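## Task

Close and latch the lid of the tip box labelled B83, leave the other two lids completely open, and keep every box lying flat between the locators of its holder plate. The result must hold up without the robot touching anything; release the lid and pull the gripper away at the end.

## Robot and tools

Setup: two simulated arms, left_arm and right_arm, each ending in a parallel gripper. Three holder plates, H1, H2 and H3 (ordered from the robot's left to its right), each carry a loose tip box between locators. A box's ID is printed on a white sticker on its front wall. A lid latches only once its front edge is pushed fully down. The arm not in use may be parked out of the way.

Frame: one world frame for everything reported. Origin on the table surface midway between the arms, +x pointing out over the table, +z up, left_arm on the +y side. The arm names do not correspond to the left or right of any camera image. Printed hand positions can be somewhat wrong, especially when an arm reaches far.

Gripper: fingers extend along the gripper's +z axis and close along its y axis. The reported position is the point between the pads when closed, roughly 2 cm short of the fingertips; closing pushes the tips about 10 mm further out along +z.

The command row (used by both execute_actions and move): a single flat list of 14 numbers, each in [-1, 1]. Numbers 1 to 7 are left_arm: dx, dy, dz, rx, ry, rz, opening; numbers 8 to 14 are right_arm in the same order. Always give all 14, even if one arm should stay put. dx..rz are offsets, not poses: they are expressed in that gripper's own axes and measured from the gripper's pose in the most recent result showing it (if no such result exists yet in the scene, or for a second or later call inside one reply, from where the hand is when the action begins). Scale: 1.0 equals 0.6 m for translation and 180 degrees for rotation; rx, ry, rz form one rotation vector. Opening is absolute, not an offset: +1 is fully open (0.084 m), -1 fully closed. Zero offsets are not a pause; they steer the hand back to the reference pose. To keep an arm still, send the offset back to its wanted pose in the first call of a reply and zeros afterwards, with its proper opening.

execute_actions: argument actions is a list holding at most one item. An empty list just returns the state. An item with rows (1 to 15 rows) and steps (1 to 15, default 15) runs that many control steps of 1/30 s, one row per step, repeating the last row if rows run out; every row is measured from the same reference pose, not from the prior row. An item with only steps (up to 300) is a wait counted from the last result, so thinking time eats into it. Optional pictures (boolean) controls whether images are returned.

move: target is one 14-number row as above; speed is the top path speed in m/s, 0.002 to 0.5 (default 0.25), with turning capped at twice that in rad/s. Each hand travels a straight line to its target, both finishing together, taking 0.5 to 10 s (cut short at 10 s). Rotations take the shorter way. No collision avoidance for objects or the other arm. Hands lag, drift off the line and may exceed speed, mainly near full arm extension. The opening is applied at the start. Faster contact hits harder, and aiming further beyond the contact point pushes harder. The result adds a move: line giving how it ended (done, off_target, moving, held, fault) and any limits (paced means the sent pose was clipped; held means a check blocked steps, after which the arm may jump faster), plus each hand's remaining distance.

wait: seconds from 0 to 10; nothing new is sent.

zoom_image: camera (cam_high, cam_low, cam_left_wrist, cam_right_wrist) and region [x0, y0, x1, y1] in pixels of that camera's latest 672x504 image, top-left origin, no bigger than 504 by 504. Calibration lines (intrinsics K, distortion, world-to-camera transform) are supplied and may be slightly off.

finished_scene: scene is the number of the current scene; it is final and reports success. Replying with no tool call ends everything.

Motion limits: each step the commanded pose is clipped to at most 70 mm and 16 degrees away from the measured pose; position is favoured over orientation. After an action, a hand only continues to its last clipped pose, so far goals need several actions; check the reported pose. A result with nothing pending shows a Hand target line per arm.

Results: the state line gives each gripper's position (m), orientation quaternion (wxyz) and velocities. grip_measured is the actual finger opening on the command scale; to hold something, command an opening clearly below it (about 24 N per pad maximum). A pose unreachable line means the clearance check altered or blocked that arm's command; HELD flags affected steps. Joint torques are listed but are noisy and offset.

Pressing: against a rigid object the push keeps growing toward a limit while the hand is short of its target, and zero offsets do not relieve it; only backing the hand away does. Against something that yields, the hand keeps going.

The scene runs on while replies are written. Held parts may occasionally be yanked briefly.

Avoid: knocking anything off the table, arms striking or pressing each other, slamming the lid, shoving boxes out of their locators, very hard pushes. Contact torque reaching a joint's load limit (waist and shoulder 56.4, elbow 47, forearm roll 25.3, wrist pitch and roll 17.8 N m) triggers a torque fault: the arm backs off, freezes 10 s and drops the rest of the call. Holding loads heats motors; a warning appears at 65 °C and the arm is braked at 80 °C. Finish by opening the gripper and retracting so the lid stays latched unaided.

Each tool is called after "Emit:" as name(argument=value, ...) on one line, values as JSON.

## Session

Emit:
execute_actions(actions=[])

Scene clock: 0.00 s of 7200.00 s.
left_arm: end_effector_position=(-0.0148, +0.0913, +0.2987) grip_measured=+1.00 end_effector_quat_wxyz=(+0.529, -0.499, +0.663, -0.178) end_effector_velocity=(+0.000, +0.000, +0.000) end_effector_angular_velocity=(+0.001, -0.001, +0.001) | right_arm: end_effector_position=(+0.3085, -0.0468, +0.3042) grip_measured=+1.00 end_effector_quat_wxyz=(+0.196, +0.919, +0.156, -0.305) end_effector_velocity=(-0.000, +0.000, +0.000) end_effector_angular_velocity=(+0.001, +0.001, -0.001)
Joint positions: left_arm=[-1.978 -0.307 -0.671  0.727 -1.45  -0.713  0.084] | right_arm=[ 0.576 -0.654 -1.455  0.004 -1.542  0.407  0.084]
Joint velocities: left_arm=[-0.    -0.    -0.    -0.    -0.002  0.     0.   ] | right_arm=[-0.    -0.    -0.     0.002 -0.    -0.    -0.   ]
Joint torques (N m, as the arm reports them, + toward a larger angle): no reading
Hand target (left_arm): -0.015, +0.091, +0.299; +0.529, -0.499, +0.663, -0.178
Hand target (right_arm): +0.308, -0.047, +0.304; +0.196, +0.919, +0.156, -0.305
camera_calibration (this result's frames):
cam_left_wrist: T_world_to_cam=[[-0.468577, 0.443281, -0.764158, 0.212148], [-0.0892383, 0.836822, 0.540153, -0.175991], [0.878904, 0.321296, -0.352558, 0.224281], [0, 0, 0, 1]] pos_world=[-0.113418, -0.0188284, 0.336249]
cam_right_wrist: T_world_to_cam=[[0.403016, -0.878036, 0.258129, -0.211934], [-0.750833, -0.155945, 0.641818, 0.0949489], [-0.523286, -0.452475, -0.722107, 0.491341], [0, 0, 0, 1]] pos_world=[0.413815, 0.0510404, 0.348567]

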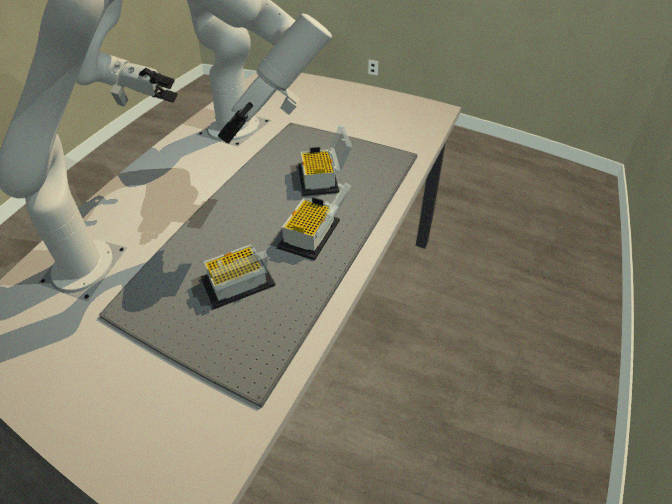

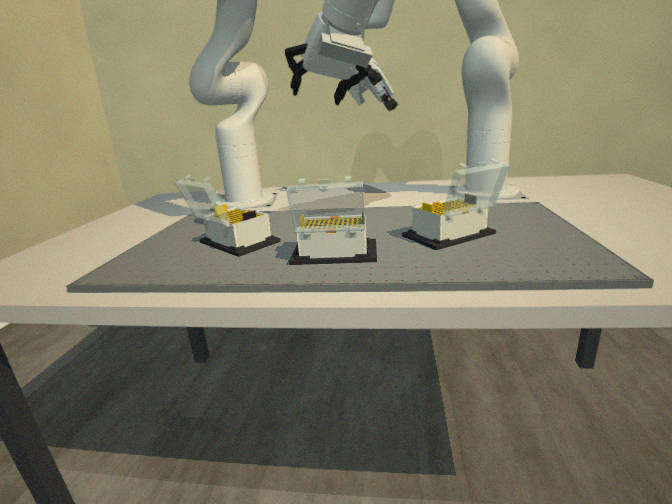

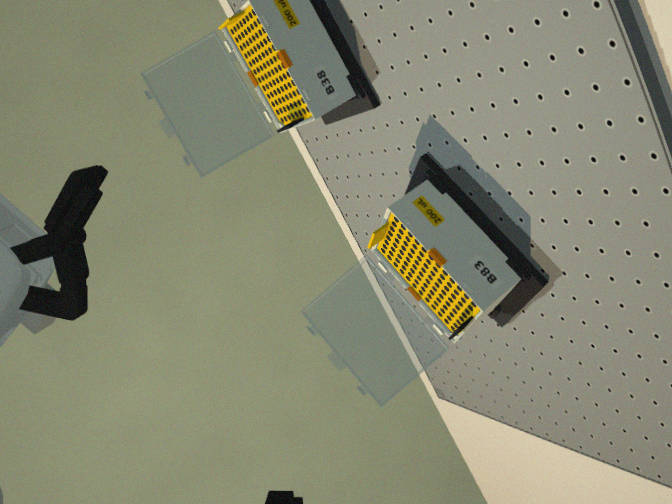

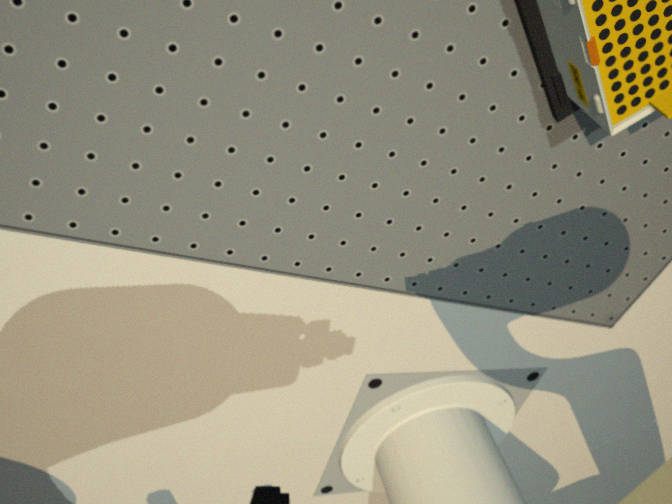

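Emit:
zoom_image(camera="cam_left_wrist", region=[280,40,560,320])

Emit:
move(target=[0,0,0,0,0,0,1,-0.142,0.597,0.267,0,0,0,1], speed=0.35)

Emit:
move(target=[-0.162,-0.152,0.837,0.07,0.453,0.613,0,0,0,0,0,0,0,1], speed=0.3)

Region (280, 40, 560, 320) of cam_left_wrist's 672x504 image, scaled by 1.800, with more detail than that image has.

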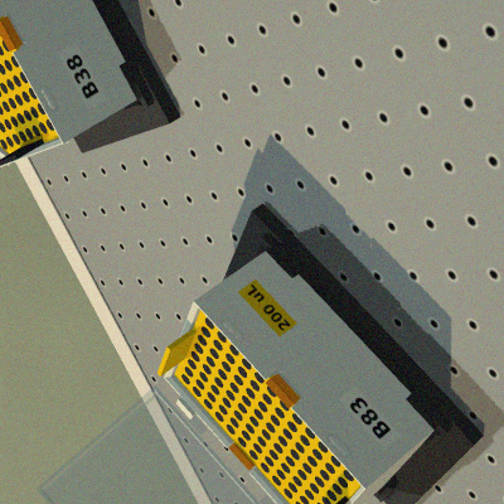

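Scene clock: 14.43 s of 7200.00 s.
left_arm: end_effector_position=(-0.0148, +0.0913, +0.2987) grip_measured=+1.00 end_effector_quat_wxyz=(+0.529, -0.499, +0.663, -0.178) end_effector_velocity=(-0.000, -0.000, -0.000) end_effector_angular_velocity=(-0.001, +0.001, -0.001) | right_arm: end_effector_position=(+0.3084, -0.4478, +0.3346) grip_measured=+1.00 end_effector_quat_wxyz=(+0.197, +0.919, +0.156, -0.305) end_effector_velocity=(-0.000, -0.001, -0.000) end_effector_angular_velocity=(+0.000, +0.001, +0.000)
Joint positions: left_arm=[-1.978 -0.307 -0.671  0.727 -1.45  -0.713  0.084] | right_arm=[-0.088 -0.229 -0.929 -0.439 -1.35  -0.013  0.084]
Joint velocities: left_arm=[-0.    -0.    -0.     0.001  0.001 -0.     0.   ] | right_arm=[-0.003 -0.     0.    -0.002  0.001 -0.002 -0.   ]
Joint torques (N m, as the arm reports them, + toward a larger angle): left_arm=[  8.13  19.76 -19.82   0.79  -1.98  -0.33] | right_arm=[  3.76  24.79 -22.84   0.27  -1.06   0.07]
Hand target (left_arm): -0.015, +0.091, +0.299; +0.529, -0.499, +0.663, -0.178
Hand target (right_arm): +0.308, -0.448, +0.335; +0.197, +0.919, +0.156, -0.305
Off the commanded pose (left_arm): 0.000 m, 0 deg.
Off the commanded pose (right_arm): 0.001 m, 0 deg.
After step 90, 9.57 s passed at rest.
move: done; limits=paced
camera_calibration (this result's frames):
cam_left_wrist: T_world_to_cam=[[-0.468577, 0.443281, -0.764158, 0.212148], [-0.0892383, 0.836822, 0.540153, -0.175991], [0.878904, 0.321296, -0.352558, 0.224281], [0, 0, 0, 1]] pos_world=[-0.113418, -0.0188285, 0.336249]
cam_right_wrist: T_world_to_cam=[[0.404055, -0.877117, 0.259626, -0.572328], [-0.750261, -0.155402, 0.642619, 0.0126584], [-0.523306, -0.45444, -0.720857, 0.330462], [0, 0, 0, 1]] pos_world=[0.413681, -0.349856, 0.378673]

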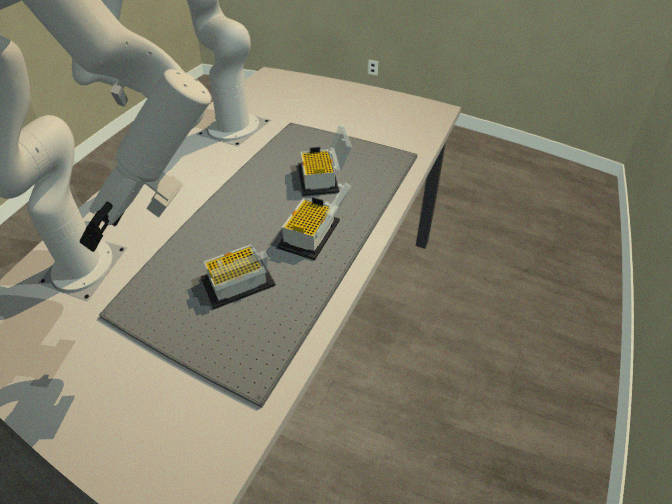

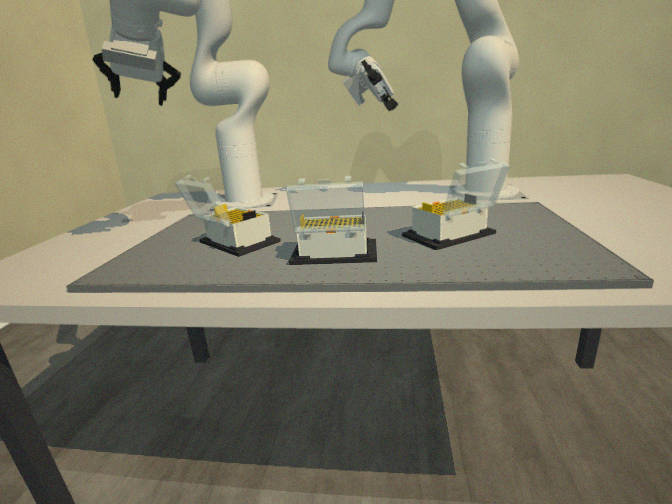

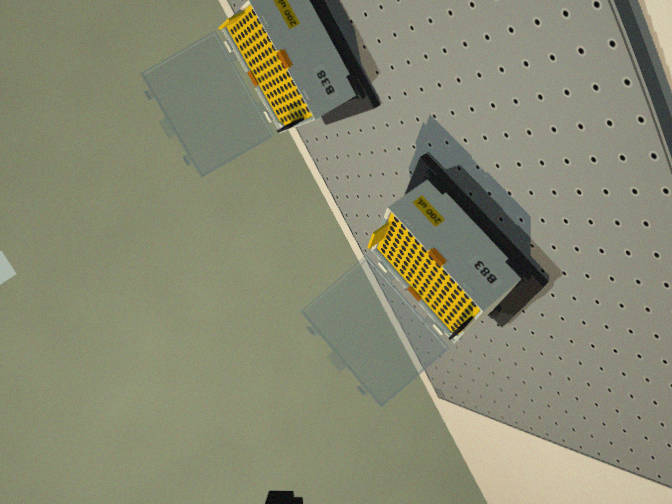

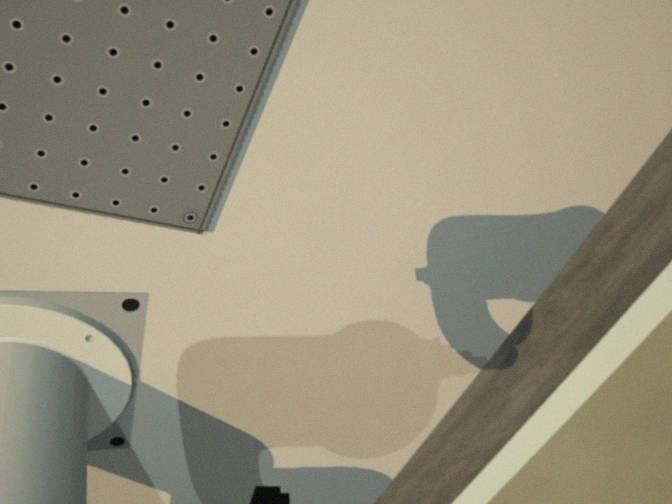

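Scene clock: 19.20 s of 7200.00 s.
left_arm: end_effector_position=(+0.4632, +0.2776, +0.2317) grip_measured=-0.01 end_effector_quat_wxyz=(-0.001, +0.458, +0.889, -0.002) end_effector_velocity=(+0.000, -0.000, -0.000) end_effector_angular_velocity=(+0.010, +0.005, -0.001) | right_arm: end_effector_position=(+0.3084, -0.4478, +0.3346) grip_measured=+1.00 end_effector_quat_wxyz=(+0.197, +0.919, +0.156, -0.305) end_effector_velocity=(+0.000, +0.000, +0.000) end_effector_angular_velocity=(+0.001, -0.001, -0.003)
Joint positions: left_arm=[-0.159 -0.387 -1.036  3.137  0.651  0.745  0.044] | right_arm=[-0.088 -0.229 -0.929 -0.439 -1.35  -0.013  0.084]
Joint velocities: left_arm=[-0.004 -0.005 -0.006  0.014  0.008 -0.015  0.   ] | right_arm=[-0.001 -0.    -0.001  0.002 -0.001  0.    -0.   ]
Joint torques (N m, as the arm reports them, + toward a larger angle): left_arm=[  7.08  22.03 -22.83  -0.72   0.    -0.5 ] | right_arm=[  3.3   26.51 -23.83   0.25  -1.19  -0.06]
Hand target (left_arm): +0.463, +0.278, +0.232; -0.001, +0.458, +0.889, -0.001
Hand target (right_arm): +0.308, -0.448, +0.335; +0.197, +0.919, +0.156, -0.305
Off the commanded pose (left_arm): 0.004 m, 0 deg.
Off the commanded pose (right_arm): 0.000 m, 0 deg.
move: off_target (left_arm); limits=paced
camera_calibration (this result's frames):
cam_left_wrist: T_world_to_cam=[[0.816018, 0.577954, -0.00919072, -0.50499], [0.57786, -0.815297, 0.0369845, 0.0132211], [0.0138821, -0.0354909, -0.999274, 0.370244], [0, 0, 0, 1]] pos_world=[0.399301, 0.315781, 0.364845]
cam_right_wrist: T_world_to_cam=[[0.404055, -0.877117, 0.259626, -0.572328], [-0.750261, -0.155402, 0.642619, 0.0126583], [-0.523306, -0.45444, -0.720857, 0.330462], [0, 0, 0, 1]] pos_world=[0.413681, -0.349856, 0.378672]

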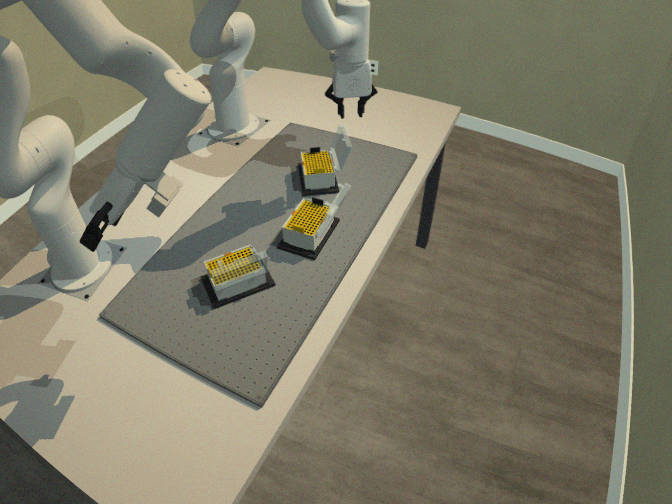

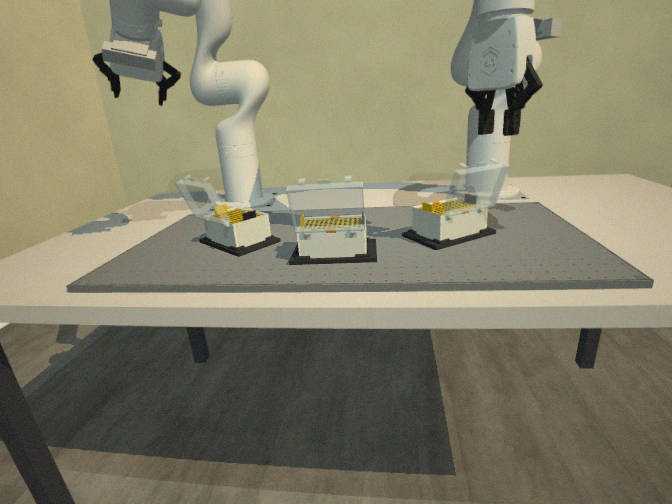

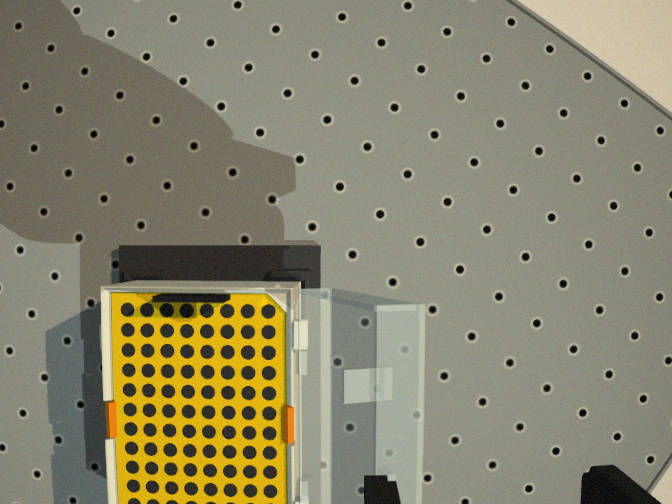

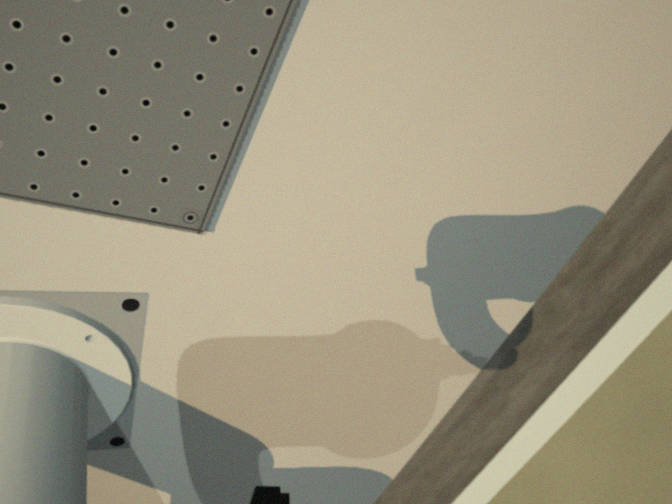

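Emit:
move(target=[-0.027,-0.016,0.145,0,0,0,0,0,0,0,0,0,0,1], speed=0.1)

Emit:
move(target=[0,-0.087,-0.022,0,0,0,0,0,0,0,0,0,0,1], speed=0.04)

Emit:
move(target=[0,-0.067,0.03,-0.11,0,0,0,0,0,0,0,0,0,1], speed=0.06)

Emit:
zoom_image(camera="cam_low", region=[380,110,540,270])

Scene clock: 29.10 s of 7200.00 s.
left_arm: end_effector_position=(+0.4648, +0.2590, +0.1451) grip_measured=-0.01 end_effector_quat_wxyz=(-0.001, +0.457, +0.889, -0.001) end_effector_velocity=(+0.000, -0.001, -0.002) end_effector_angular_velocity=(-0.001, +0.000, +0.001) | right_arm: end_effector_position=(+0.3084, -0.4478, +0.3346) grip_measured=+1.00 end_effector_quat_wxyz=(+0.197, +0.919, +0.156, -0.305) end_effector_velocity=(-0.000, +0.000, -0.000) end_effector_angular_velocity=(+0.001, +0.001, -0.002)
Joint positions: left_arm=[-0.193 -0.54  -1.019  3.137  0.481  0.711  0.044] | right_arm=[-0.088 -0.229 -0.929 -0.439 -1.35  -0.013  0.084]
Joint velocities: left_arm=[-0.001 -0.004 -0.001 -0.002 -0.003 -0.001 -0.   ] | right_arm=[-0.001 -0.     0.     0.001  0.    -0.    -0.   ]
Joint torques (N m, as the arm reports them, + toward a larger angle): left_arm=[  7.42  24.85 -21.61  -0.67  -0.13  -0.28] | right_arm=[  2.74  25.03 -22.84   0.35  -1.23   0.26]
Hand target (left_arm): +0.465, +0.259, +0.145; -0.001, +0.457, +0.889, -0.001
Hand target (right_arm): +0.308, -0.448, +0.335; +0.197, +0.919, +0.156, -0.305
Off the commanded pose (left_arm): 0.001 m, 0 deg.
Off the commanded pose (right_arm): 0.000 m, 0 deg.
After step 90, 5.53 s passed at rest.
move: done
camera_calibration (this result's frames):
cam_left_wrist: T_world_to_cam=[[0.815822, 0.578239, -0.0085851, -0.496418], [0.578128, -0.815121, 0.0366864, 0.00016791], [0.0142156, -0.0348929, -0.99929, 0.282719], [0, 0, 0, 1]] pos_world=[0.400873, 0.29705, 0.27825]
cam_right_wrist: T_world_to_cam=[[0.404055, -0.877117, 0.259626, -0.572328], [-0.750261, -0.155402, 0.642619, 0.0126583], [-0.523306, -0.45444, -0.720857, 0.330462], [0, 0, 0, 1]] pos_world=[0.413681, -0.349856, 0.378672]

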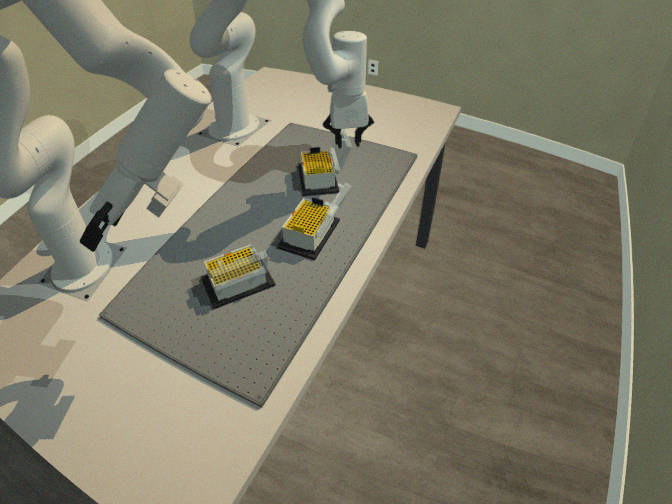

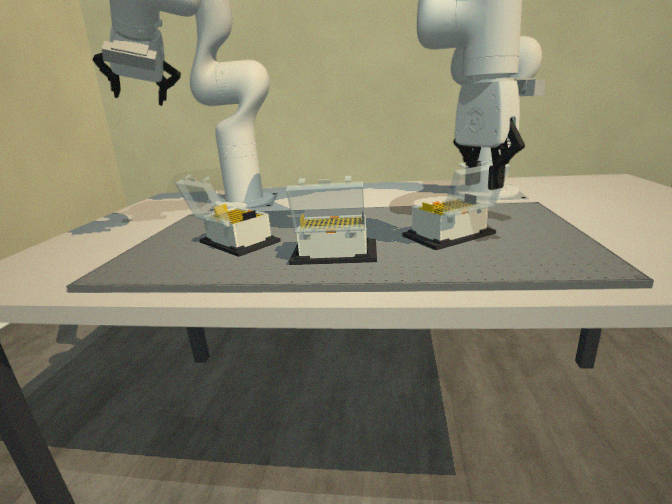

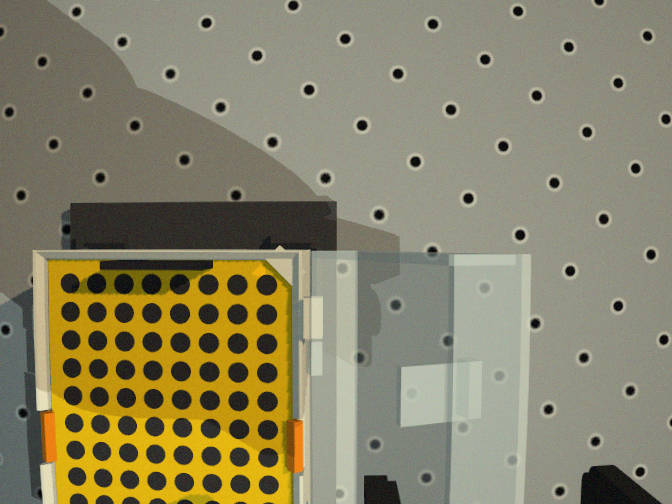

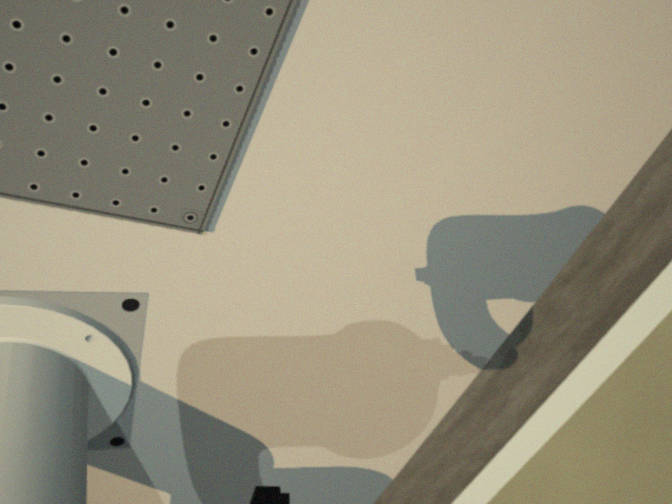

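Scene clock: 30.80 s of 7200.00 s.
left_arm: end_effector_position=(+0.4223, +0.2292, +0.1582) grip_measured=-0.01 end_effector_quat_wxyz=(-0.001, +0.457, +0.889, -0.001) end_effector_velocity=(-0.002, -0.001, +0.000) end_effector_angular_velocity=(+0.000, +0.000, +0.001) | right_arm: end_effector_position=(+0.3084, -0.4478, +0.3346) grip_measured=+1.00 end_effector_quat_wxyz=(+0.197, +0.919, +0.156, -0.305) end_effector_velocity=(+0.000, +0.001, +0.000) end_effector_angular_velocity=(+0.001, +0.000, +0.002)
Joint positions: left_arm=[-0.272 -0.453 -0.923  3.137  0.472  0.631  0.044] | right_arm=[-0.088 -0.229 -0.929 -0.439 -1.35  -0.013  0.084]
Joint velocities: left_arm=[-0.003  0.003  0.003  0.     0.    -0.004 -0.   ] | right_arm=[ 0.002  0.    -0.     0.    -0.    -0.001 -0.   ]
Joint torques (N m, as the arm reports them, + toward a larger angle): left_arm=[  5.86  24.29 -20.32   0.13   0.08  -0.61] | right_arm=[  5.77  26.52 -23.37  -0.03  -1.15   0.05]
Hand target (left_arm): +0.422, +0.229, +0.158; -0.001, +0.457, +0.889, -0.001
Hand target (right_arm): +0.308, -0.448, +0.335; +0.197, +0.919, +0.156, -0.305
Off the commanded pose (left_arm): 0.001 m, 0 deg.
Off the commanded pose (right_arm): 0.000 m, 0 deg.
move: done
camera_calibration (this result's frames):
cam_left_wrist: T_world_to_cam=[[0.815796, 0.578279, -0.00838695, -0.444429], [0.578166, -0.81511, 0.03634, 0.0000399252], [0.0141784, -0.0344951, -0.999304, 0.295277], [0, 0, 0, 1]] pos_world=[0.358353, 0.267222, 0.291343]
cam_right_wrist: T_world_to_cam=[[0.404055, -0.877117, 0.259626, -0.572328], [-0.75026, -0.155402, 0.642619, 0.0126582], [-0.523306, -0.45444, -0.720857, 0.330462], [0, 0, 0, 1]] pos_world=[0.413681, -0.349856, 0.378672]

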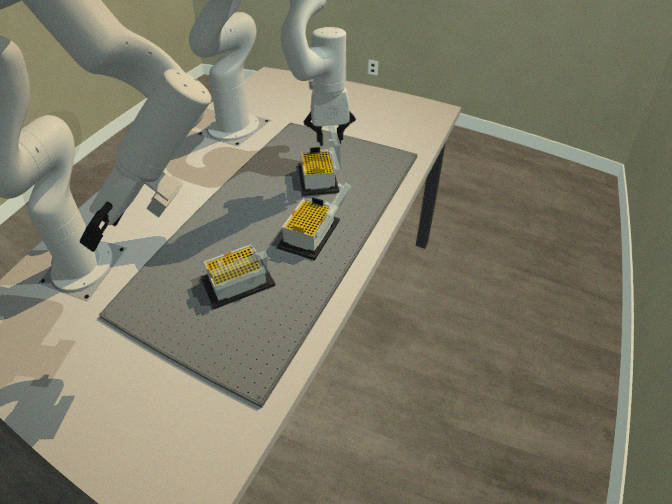

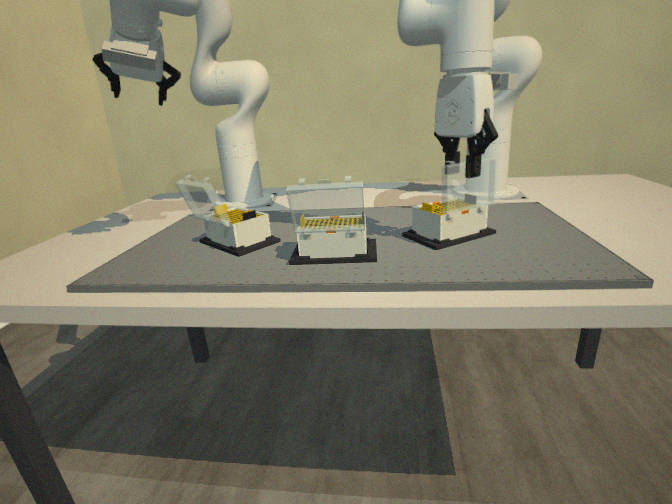

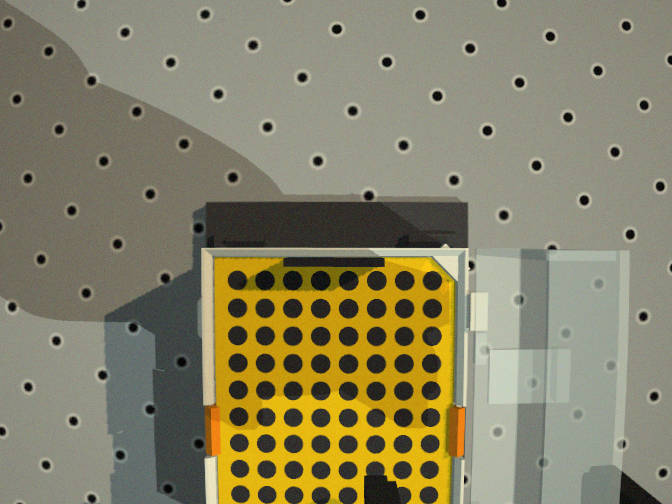

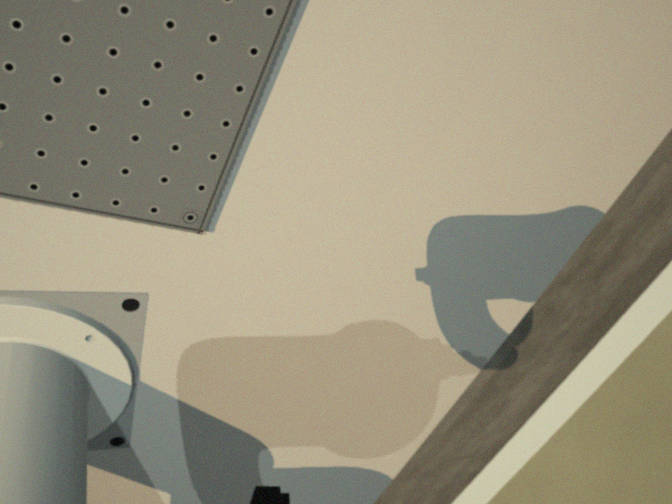

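Scene clock: 34.07 s of 7200.00 s.
left_arm: end_effector_position=(+0.3900, +0.2071, +0.1403) grip_measured=-0.01 end_effector_quat_wxyz=(+0.078, +0.450, +0.876, +0.152) end_effector_velocity=(-0.001, +0.000, -0.000) end_effector_angular_velocity=(+0.006, -0.017, +0.002) | right_arm: end_effector_position=(+0.3084, -0.4478, +0.3346) grip_measured=+1.00 end_effector_quat_wxyz=(+0.197, +0.919, +0.156, -0.305) end_effector_velocity=(-0.000, -0.000, -0.000) end_effector_angular_velocity=(+0.001, +0.000, -0.002)
Joint positions: left_arm=[-0.5   -0.405 -0.743  4.166  0.373 -0.571  0.044] | right_arm=[-0.088 -0.229 -0.929 -0.439 -1.35  -0.013  0.084]
Joint velocities: left_arm=[-0.009  0.001  0.009  0.06   0.005 -0.07   0.   ] | right_arm=[-0.001 -0.    -0.     0.001 -0.    -0.     0.   ]
Joint torques (N m, as the arm reports them, + toward a larger angle): left_arm=[  7.79  21.9  -18.61   0.41   0.45  -0.41] | right_arm=[  4.72  25.1  -22.91  -0.18  -1.08   0.  ]
Hand target (left_arm): +0.390, +0.207, +0.140; +0.079, +0.450, +0.876, +0.153
Hand target (right_arm): +0.308, -0.448, +0.335; +0.197, +0.919, +0.156, -0.305
Off the commanded pose (left_arm): 0.001 m, 0 deg.
Off the commanded pose (right_arm): 0.000 m, 0 deg.
move: done
camera_calibration (this result's frames):
cam_left_wrist: T_world_to_cam=[[0.769318, 0.545605, 0.332364, -0.428401], [0.568733, -0.821871, 0.0327345, 0.00689495], [0.29102, 0.163843, -0.942583, 0.120072], [0, 0, 0, 1]] pos_world=[0.290712, 0.219732, 0.255337]
cam_right_wrist: T_world_to_cam=[[0.404055, -0.877117, 0.259626, -0.572328], [-0.75026, -0.155402, 0.642619, 0.0126581], [-0.523306, -0.45444, -0.720857, 0.330462], [0, 0, 0, 1]] pos_world=[0.413681, -0.349856, 0.378673]

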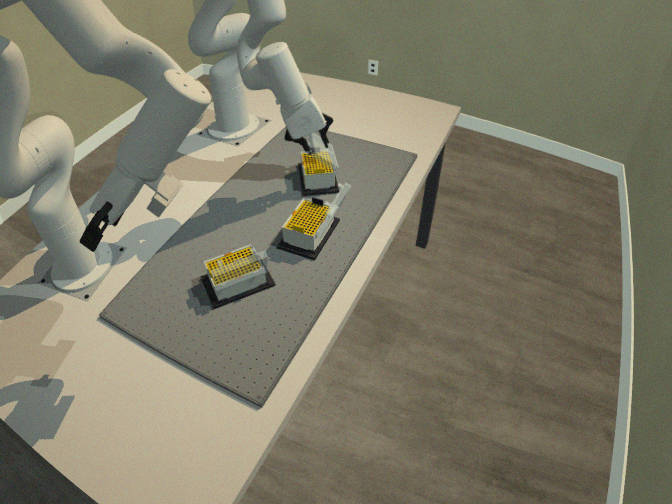

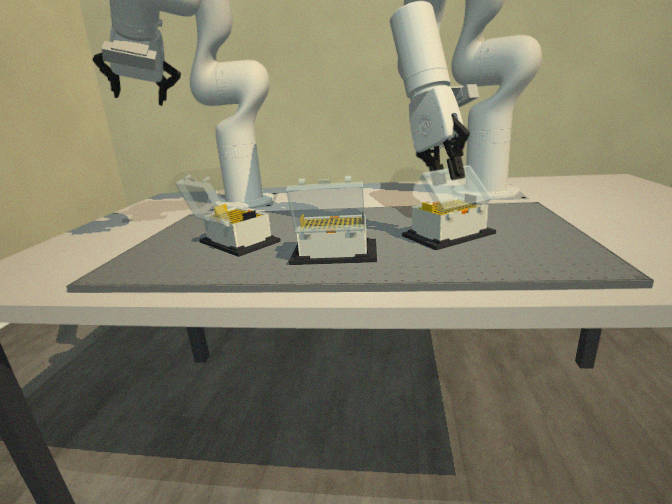

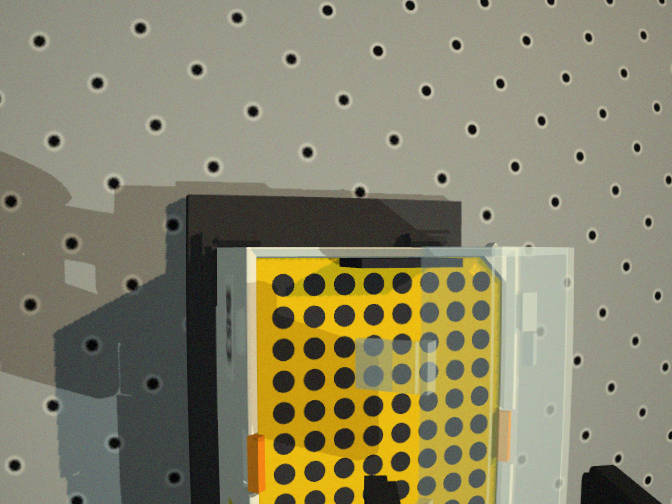

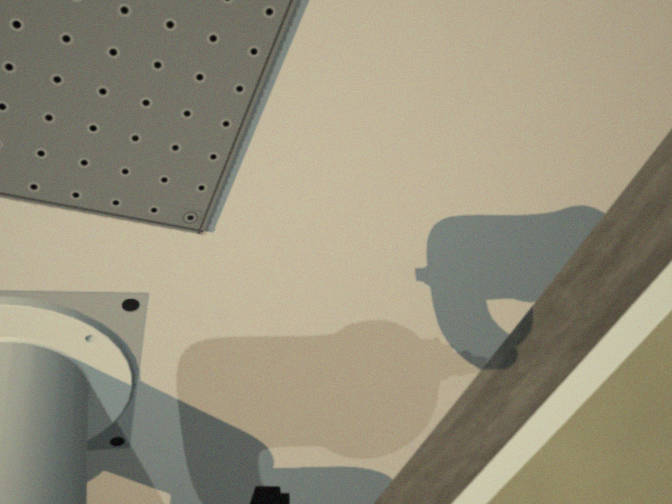

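Region (380, 110, 540, 270) of cam_low's 672x504 image, scaled by 3.150, with more detail than that image has.

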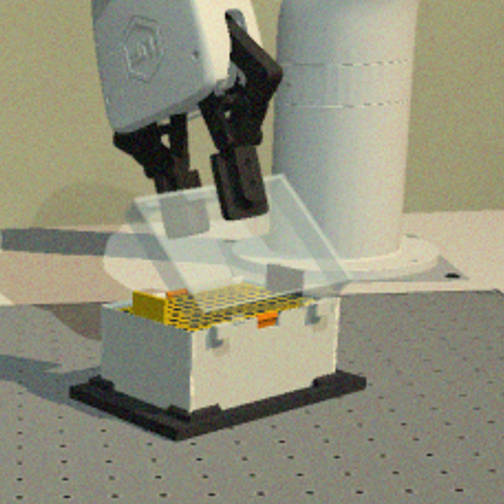

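Emit:
move(target=[0.003,-0.05,0.035,-0.083,0,0,0,0,0,0,0,0,0,1], speed=0.06)

Emit:
move(target=[0,-0.051,-0.019,0,0,0,0,0,0,0,0,0,0,1], speed=0.014)

Emit:
move(target=[0,-0.0115,0.0165,0,0,0,0,0,0,0,0,0,0,1], speed=0.008)

Scene clock: 41.13 s of 7200.00 s.
left_arm: end_effector_position=(+0.3722, +0.1967, +0.1109) grip_measured=-0.01 end_effector_quat_wxyz=(+0.137, +0.436, +0.849, +0.265) end_effector_velocity=(-0.000, -0.000, -0.001) end_effector_angular_velocity=(+0.004, -0.010, +0.001) | right_arm: end_effector_position=(+0.3084, -0.4478, +0.3346) grip_measured=+1.00 end_effector_quat_wxyz=(+0.197, +0.919, +0.156, -0.305) end_effector_velocity=(+0.000, -0.000, -0.000) end_effector_angular_velocity=(-0.001, +0.000, +0.001)
Joint positions: left_arm=[-0.672 -0.505 -0.679  4.684  0.588 -1.263  0.044] | right_arm=[-0.088 -0.229 -0.929 -0.439 -1.35  -0.013  0.084]
Joint velocities: left_arm=[-0.006 -0.004  0.002  0.013  0.011 -0.022  0.   ] | right_arm=[ 0.    -0.     0.    -0.001  0.     0.    -0.   ]
Joint torques (N m, as the arm reports them, + toward a larger angle): left_arm=[  8.22  19.54 -15.78  -0.32   1.29  -0.23] | right_arm=[  4.87  26.17 -22.57   0.02  -0.93  -0.06]
Hand target (left_arm): +0.372, +0.197, +0.111; +0.137, +0.436, +0.849, +0.265
Hand target (right_arm): +0.308, -0.448, +0.335; +0.197, +0.919, +0.156, -0.305
Off the commanded pose (left_arm): 0.001 m, 0 deg.
Off the commanded pose (right_arm): 0.000 m, 0 deg.
After step 90, 1.57 s passed at rest.
move: done
camera_calibration (this result's frames):
cam_left_wrist: T_world_to_cam=[[0.673075, 0.477141, 0.565072, -0.375771], [0.561707, -0.826825, 0.0290966, 0.0134053], [0.481099, 0.297821, -0.824528, -0.0109423], [0, 0, 0, 1]] pos_world=[0.250656, 0.193638, 0.202925]
cam_right_wrist: T_world_to_cam=[[0.404055, -0.877117, 0.259626, -0.572328], [-0.75026, -0.155402, 0.642619, 0.0126581], [-0.523306, -0.45444, -0.720857, 0.330462], [0, 0, 0, 1]] pos_world=[0.413681, -0.349856, 0.378673]

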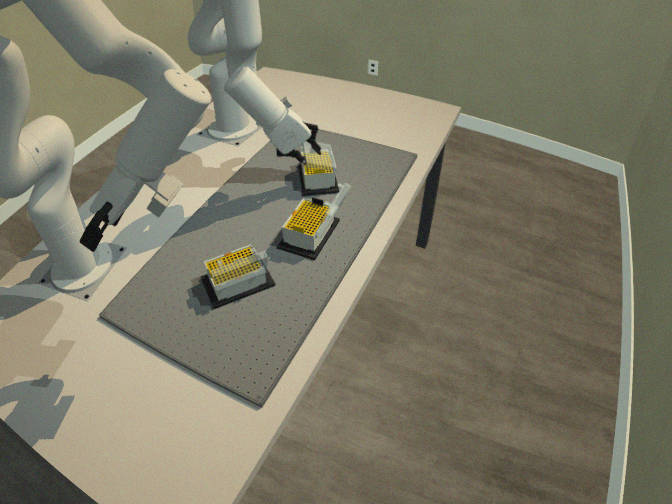

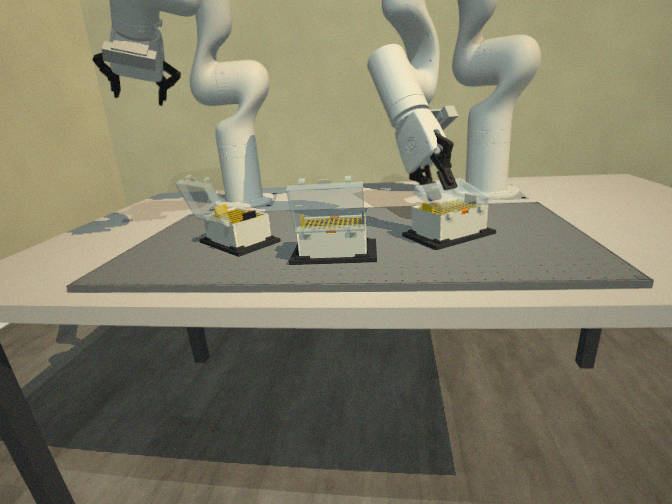

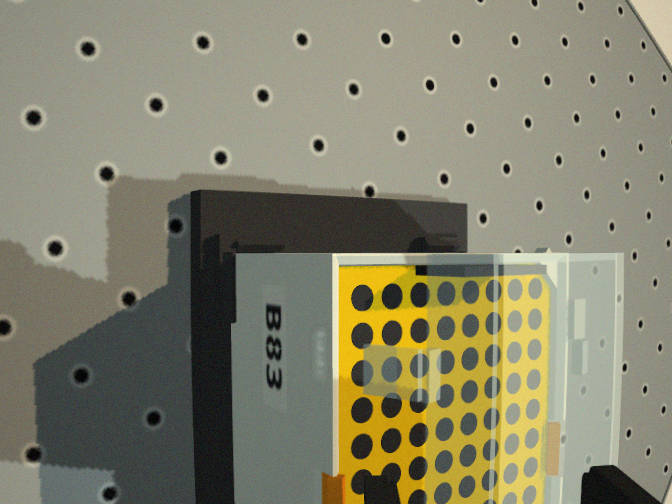

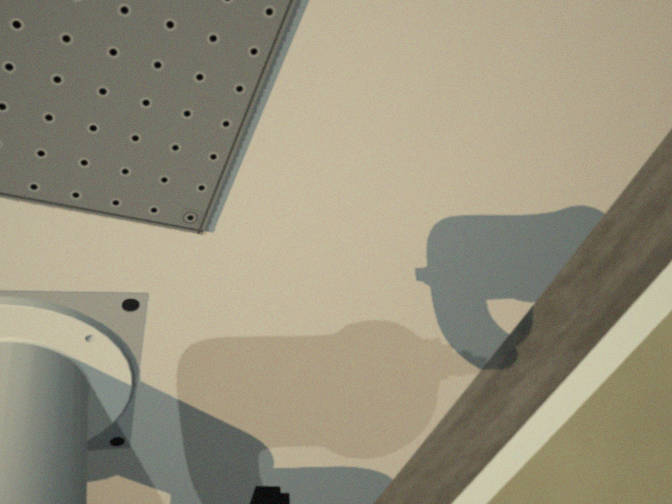

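Scene clock: 43.73 s of 7200.00 s.
left_arm: end_effector_position=(+0.3466, +0.1786, +0.1030) grip_measured=-0.01 end_effector_quat_wxyz=(+0.137, +0.436, +0.849, +0.265) end_effector_velocity=(-0.001, -0.001, -0.000) end_effector_angular_velocity=(+0.000, -0.001, +0.000) | right_arm: end_effector_position=(+0.3084, -0.4478, +0.3346) grip_measured=+1.00 end_effector_quat_wxyz=(+0.197, +0.919, +0.156, -0.305) end_effector_velocity=(-0.000, -0.001, -0.000) end_effector_angular_velocity=(-0.001, +0.000, -0.000)
Joint positions: left_arm=[-0.748 -0.517 -0.665  4.649  0.599 -1.31   0.044] | right_arm=[-0.088 -0.229 -0.929 -0.439 -1.35  -0.013  0.084]
Joint velocities: left_arm=[-0.005 -0.001  0.    -0.002  0.002 -0.004 -0.   ] | right_arm=[-0.001 -0.     0.    -0.001 -0.     0.    -0.   ]
Joint torques (N m, as the arm reports them, + toward a larger angle): left_arm=[  6.66  20.9  -15.16  -0.01   1.29  -0.56] | right_arm=[  5.42  25.13 -23.21   0.31  -1.27   0.09]
Hand target (left_arm): +0.346, +0.179, +0.103; +0.137, +0.436, +0.849, +0.265
Hand target (right_arm): +0.308, -0.448, +0.335; +0.197, +0.919, +0.156, -0.305
Off the commanded pose (left_arm): 0.000 m, 0 deg.
Off the commanded pose (right_arm): 0.000 m, 0 deg.
move: done
camera_calibration (this result's frames):
cam_left_wrist: T_world_to_cam=[[0.672984, 0.477013, 0.565289, -0.345414], [0.561646, -0.826866, 0.0290953, 0.0131199], [0.481297, 0.297911, -0.82438, 0.00014712], [0, 0, 0, 1]] pos_world=[0.225019, 0.175572, 0.194998]
cam_right_wrist: T_world_to_cam=[[0.404055, -0.877117, 0.259626, -0.572328], [-0.75026, -0.155402, 0.642619, 0.012658], [-0.523306, -0.45444, -0.720857, 0.330462], [0, 0, 0, 1]] pos_world=[0.413681, -0.349856, 0.378673]

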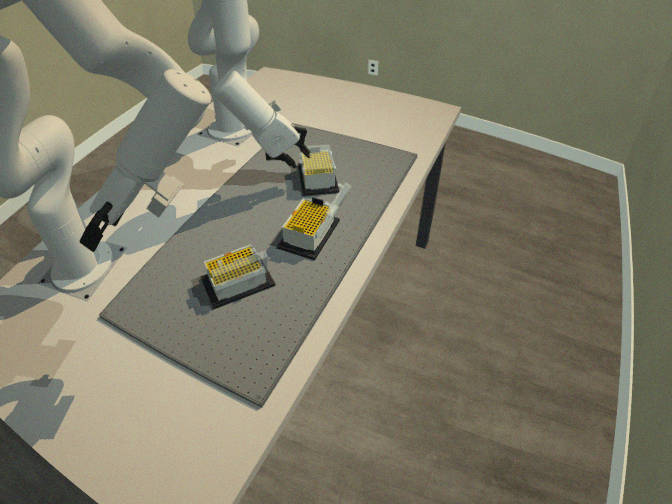

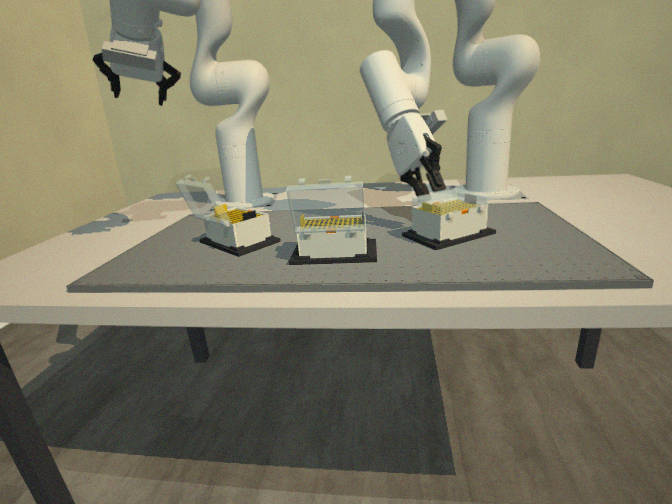

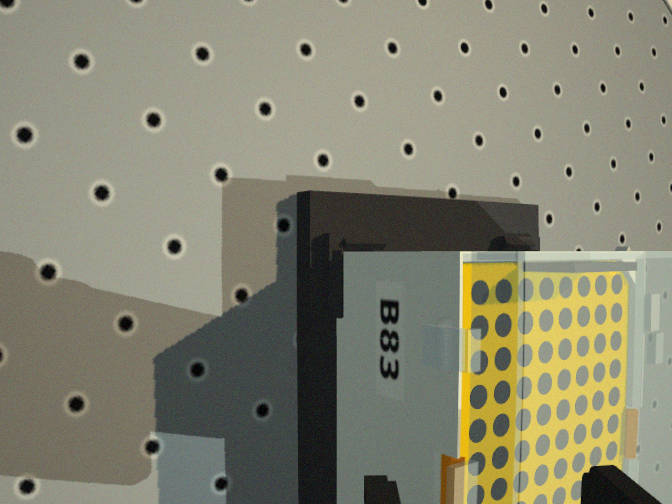

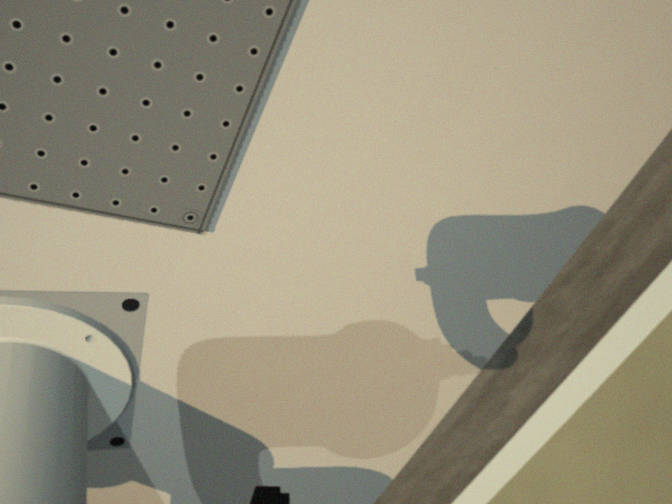

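Scene clock: 45.47 s of 7200.00 s.
left_arm: end_effector_position=(+0.3469, +0.1786, +0.0915) grip_measured=-0.01 end_effector_quat_wxyz=(+0.137, +0.436, +0.849, +0.266) end_effector_velocity=(+0.000, +0.000, -0.001) end_effector_angular_velocity=(+0.000, -0.002, +0.000) | right_arm: end_effector_position=(+0.3084, -0.4478, +0.3346) grip_measured=+1.00 end_effector_quat_wxyz=(+0.197, +0.919, +0.156, -0.305) end_effector_velocity=(+0.000, +0.000, +0.000) end_effector_angular_velocity=(-0.001, -0.001, +0.003)
Joint positions: left_arm=[-0.748 -0.549 -0.671  4.688  0.6   -1.358  0.044] | right_arm=[-0.088 -0.229 -0.929 -0.439 -1.35  -0.013  0.084]
Joint velocities: left_arm=[-0.    -0.004 -0.001  0.006  0.002 -0.008  0.   ] | right_arm=[ 0.002  0.    -0.    -0.002  0.     0.    -0.   ]
Joint torques (N m, as the arm reports them, + toward a larger angle): left_arm=[  8.98  17.7  -14.63   1.25  -0.64  -0.22] | right_arm=[  4.09  26.12 -23.78   0.03  -0.98  -0.16]
Hand target (left_arm): +0.347, +0.179, +0.091; +0.137, +0.436, +0.849, +0.265
Hand target (right_arm): +0.308, -0.448, +0.335; +0.197, +0.919, +0.156, -0.305
Off the commanded pose (left_arm): 0.001 m, 0 deg.
Off the commanded pose (right_arm): 0.000 m, 0 deg.
move: done
camera_calibration (this result's frames):
cam_left_wrist: T_world_to_cam=[[0.672124, 0.476851, 0.566447, -0.338865], [0.561685, -0.826823, 0.02957, 0.013186], [0.482452, 0.29829, -0.823567, -0.00993162], [0, 0, 0, 1]] pos_world=[0.225144, 0.175453, 0.18338]
cam_right_wrist: T_world_to_cam=[[0.404055, -0.877117, 0.259626, -0.572328], [-0.75026, -0.155402, 0.642619, 0.012658], [-0.523306, -0.45444, -0.720857, 0.330462], [0, 0, 0, 1]] pos_world=[0.413681, -0.349856, 0.378673]

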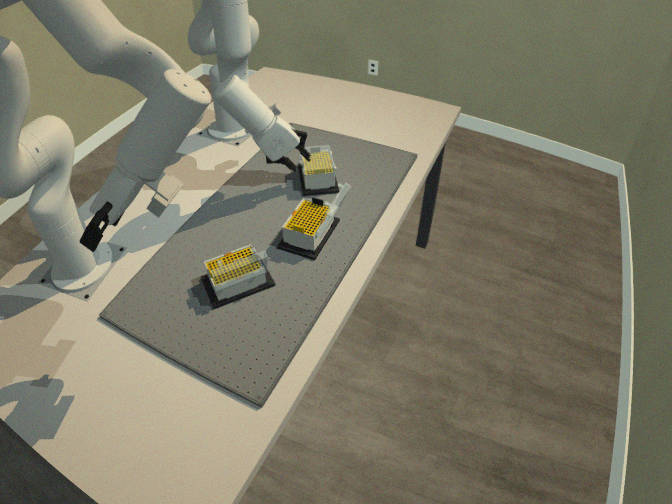

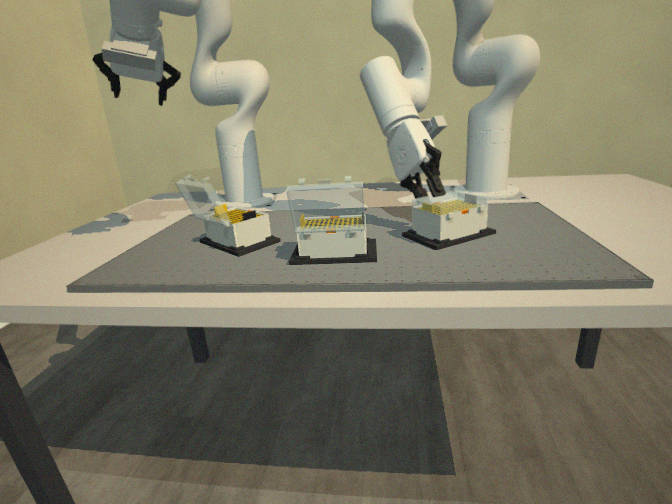

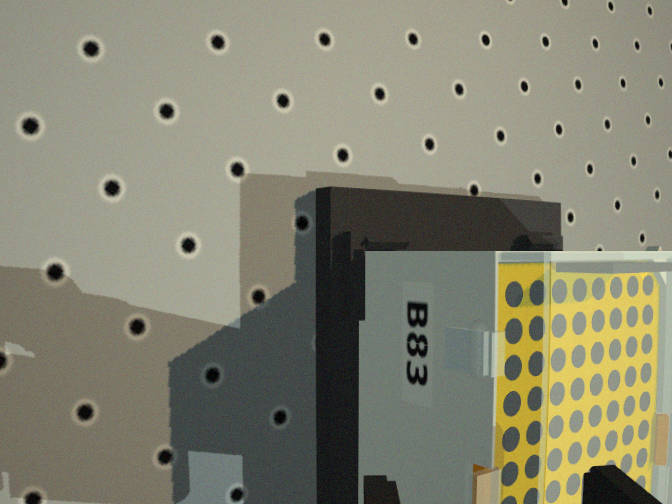

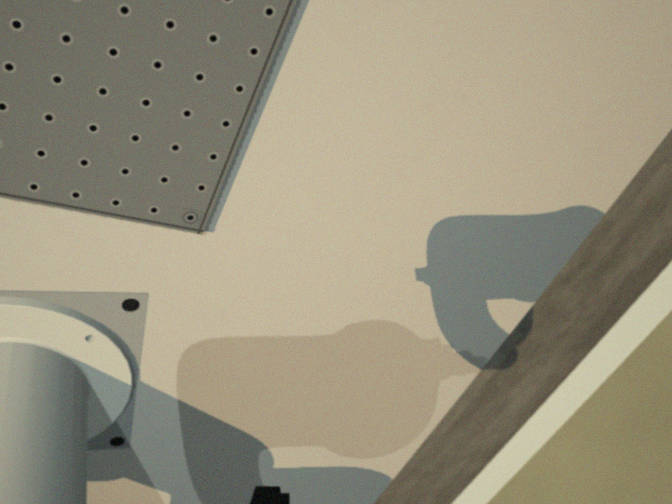

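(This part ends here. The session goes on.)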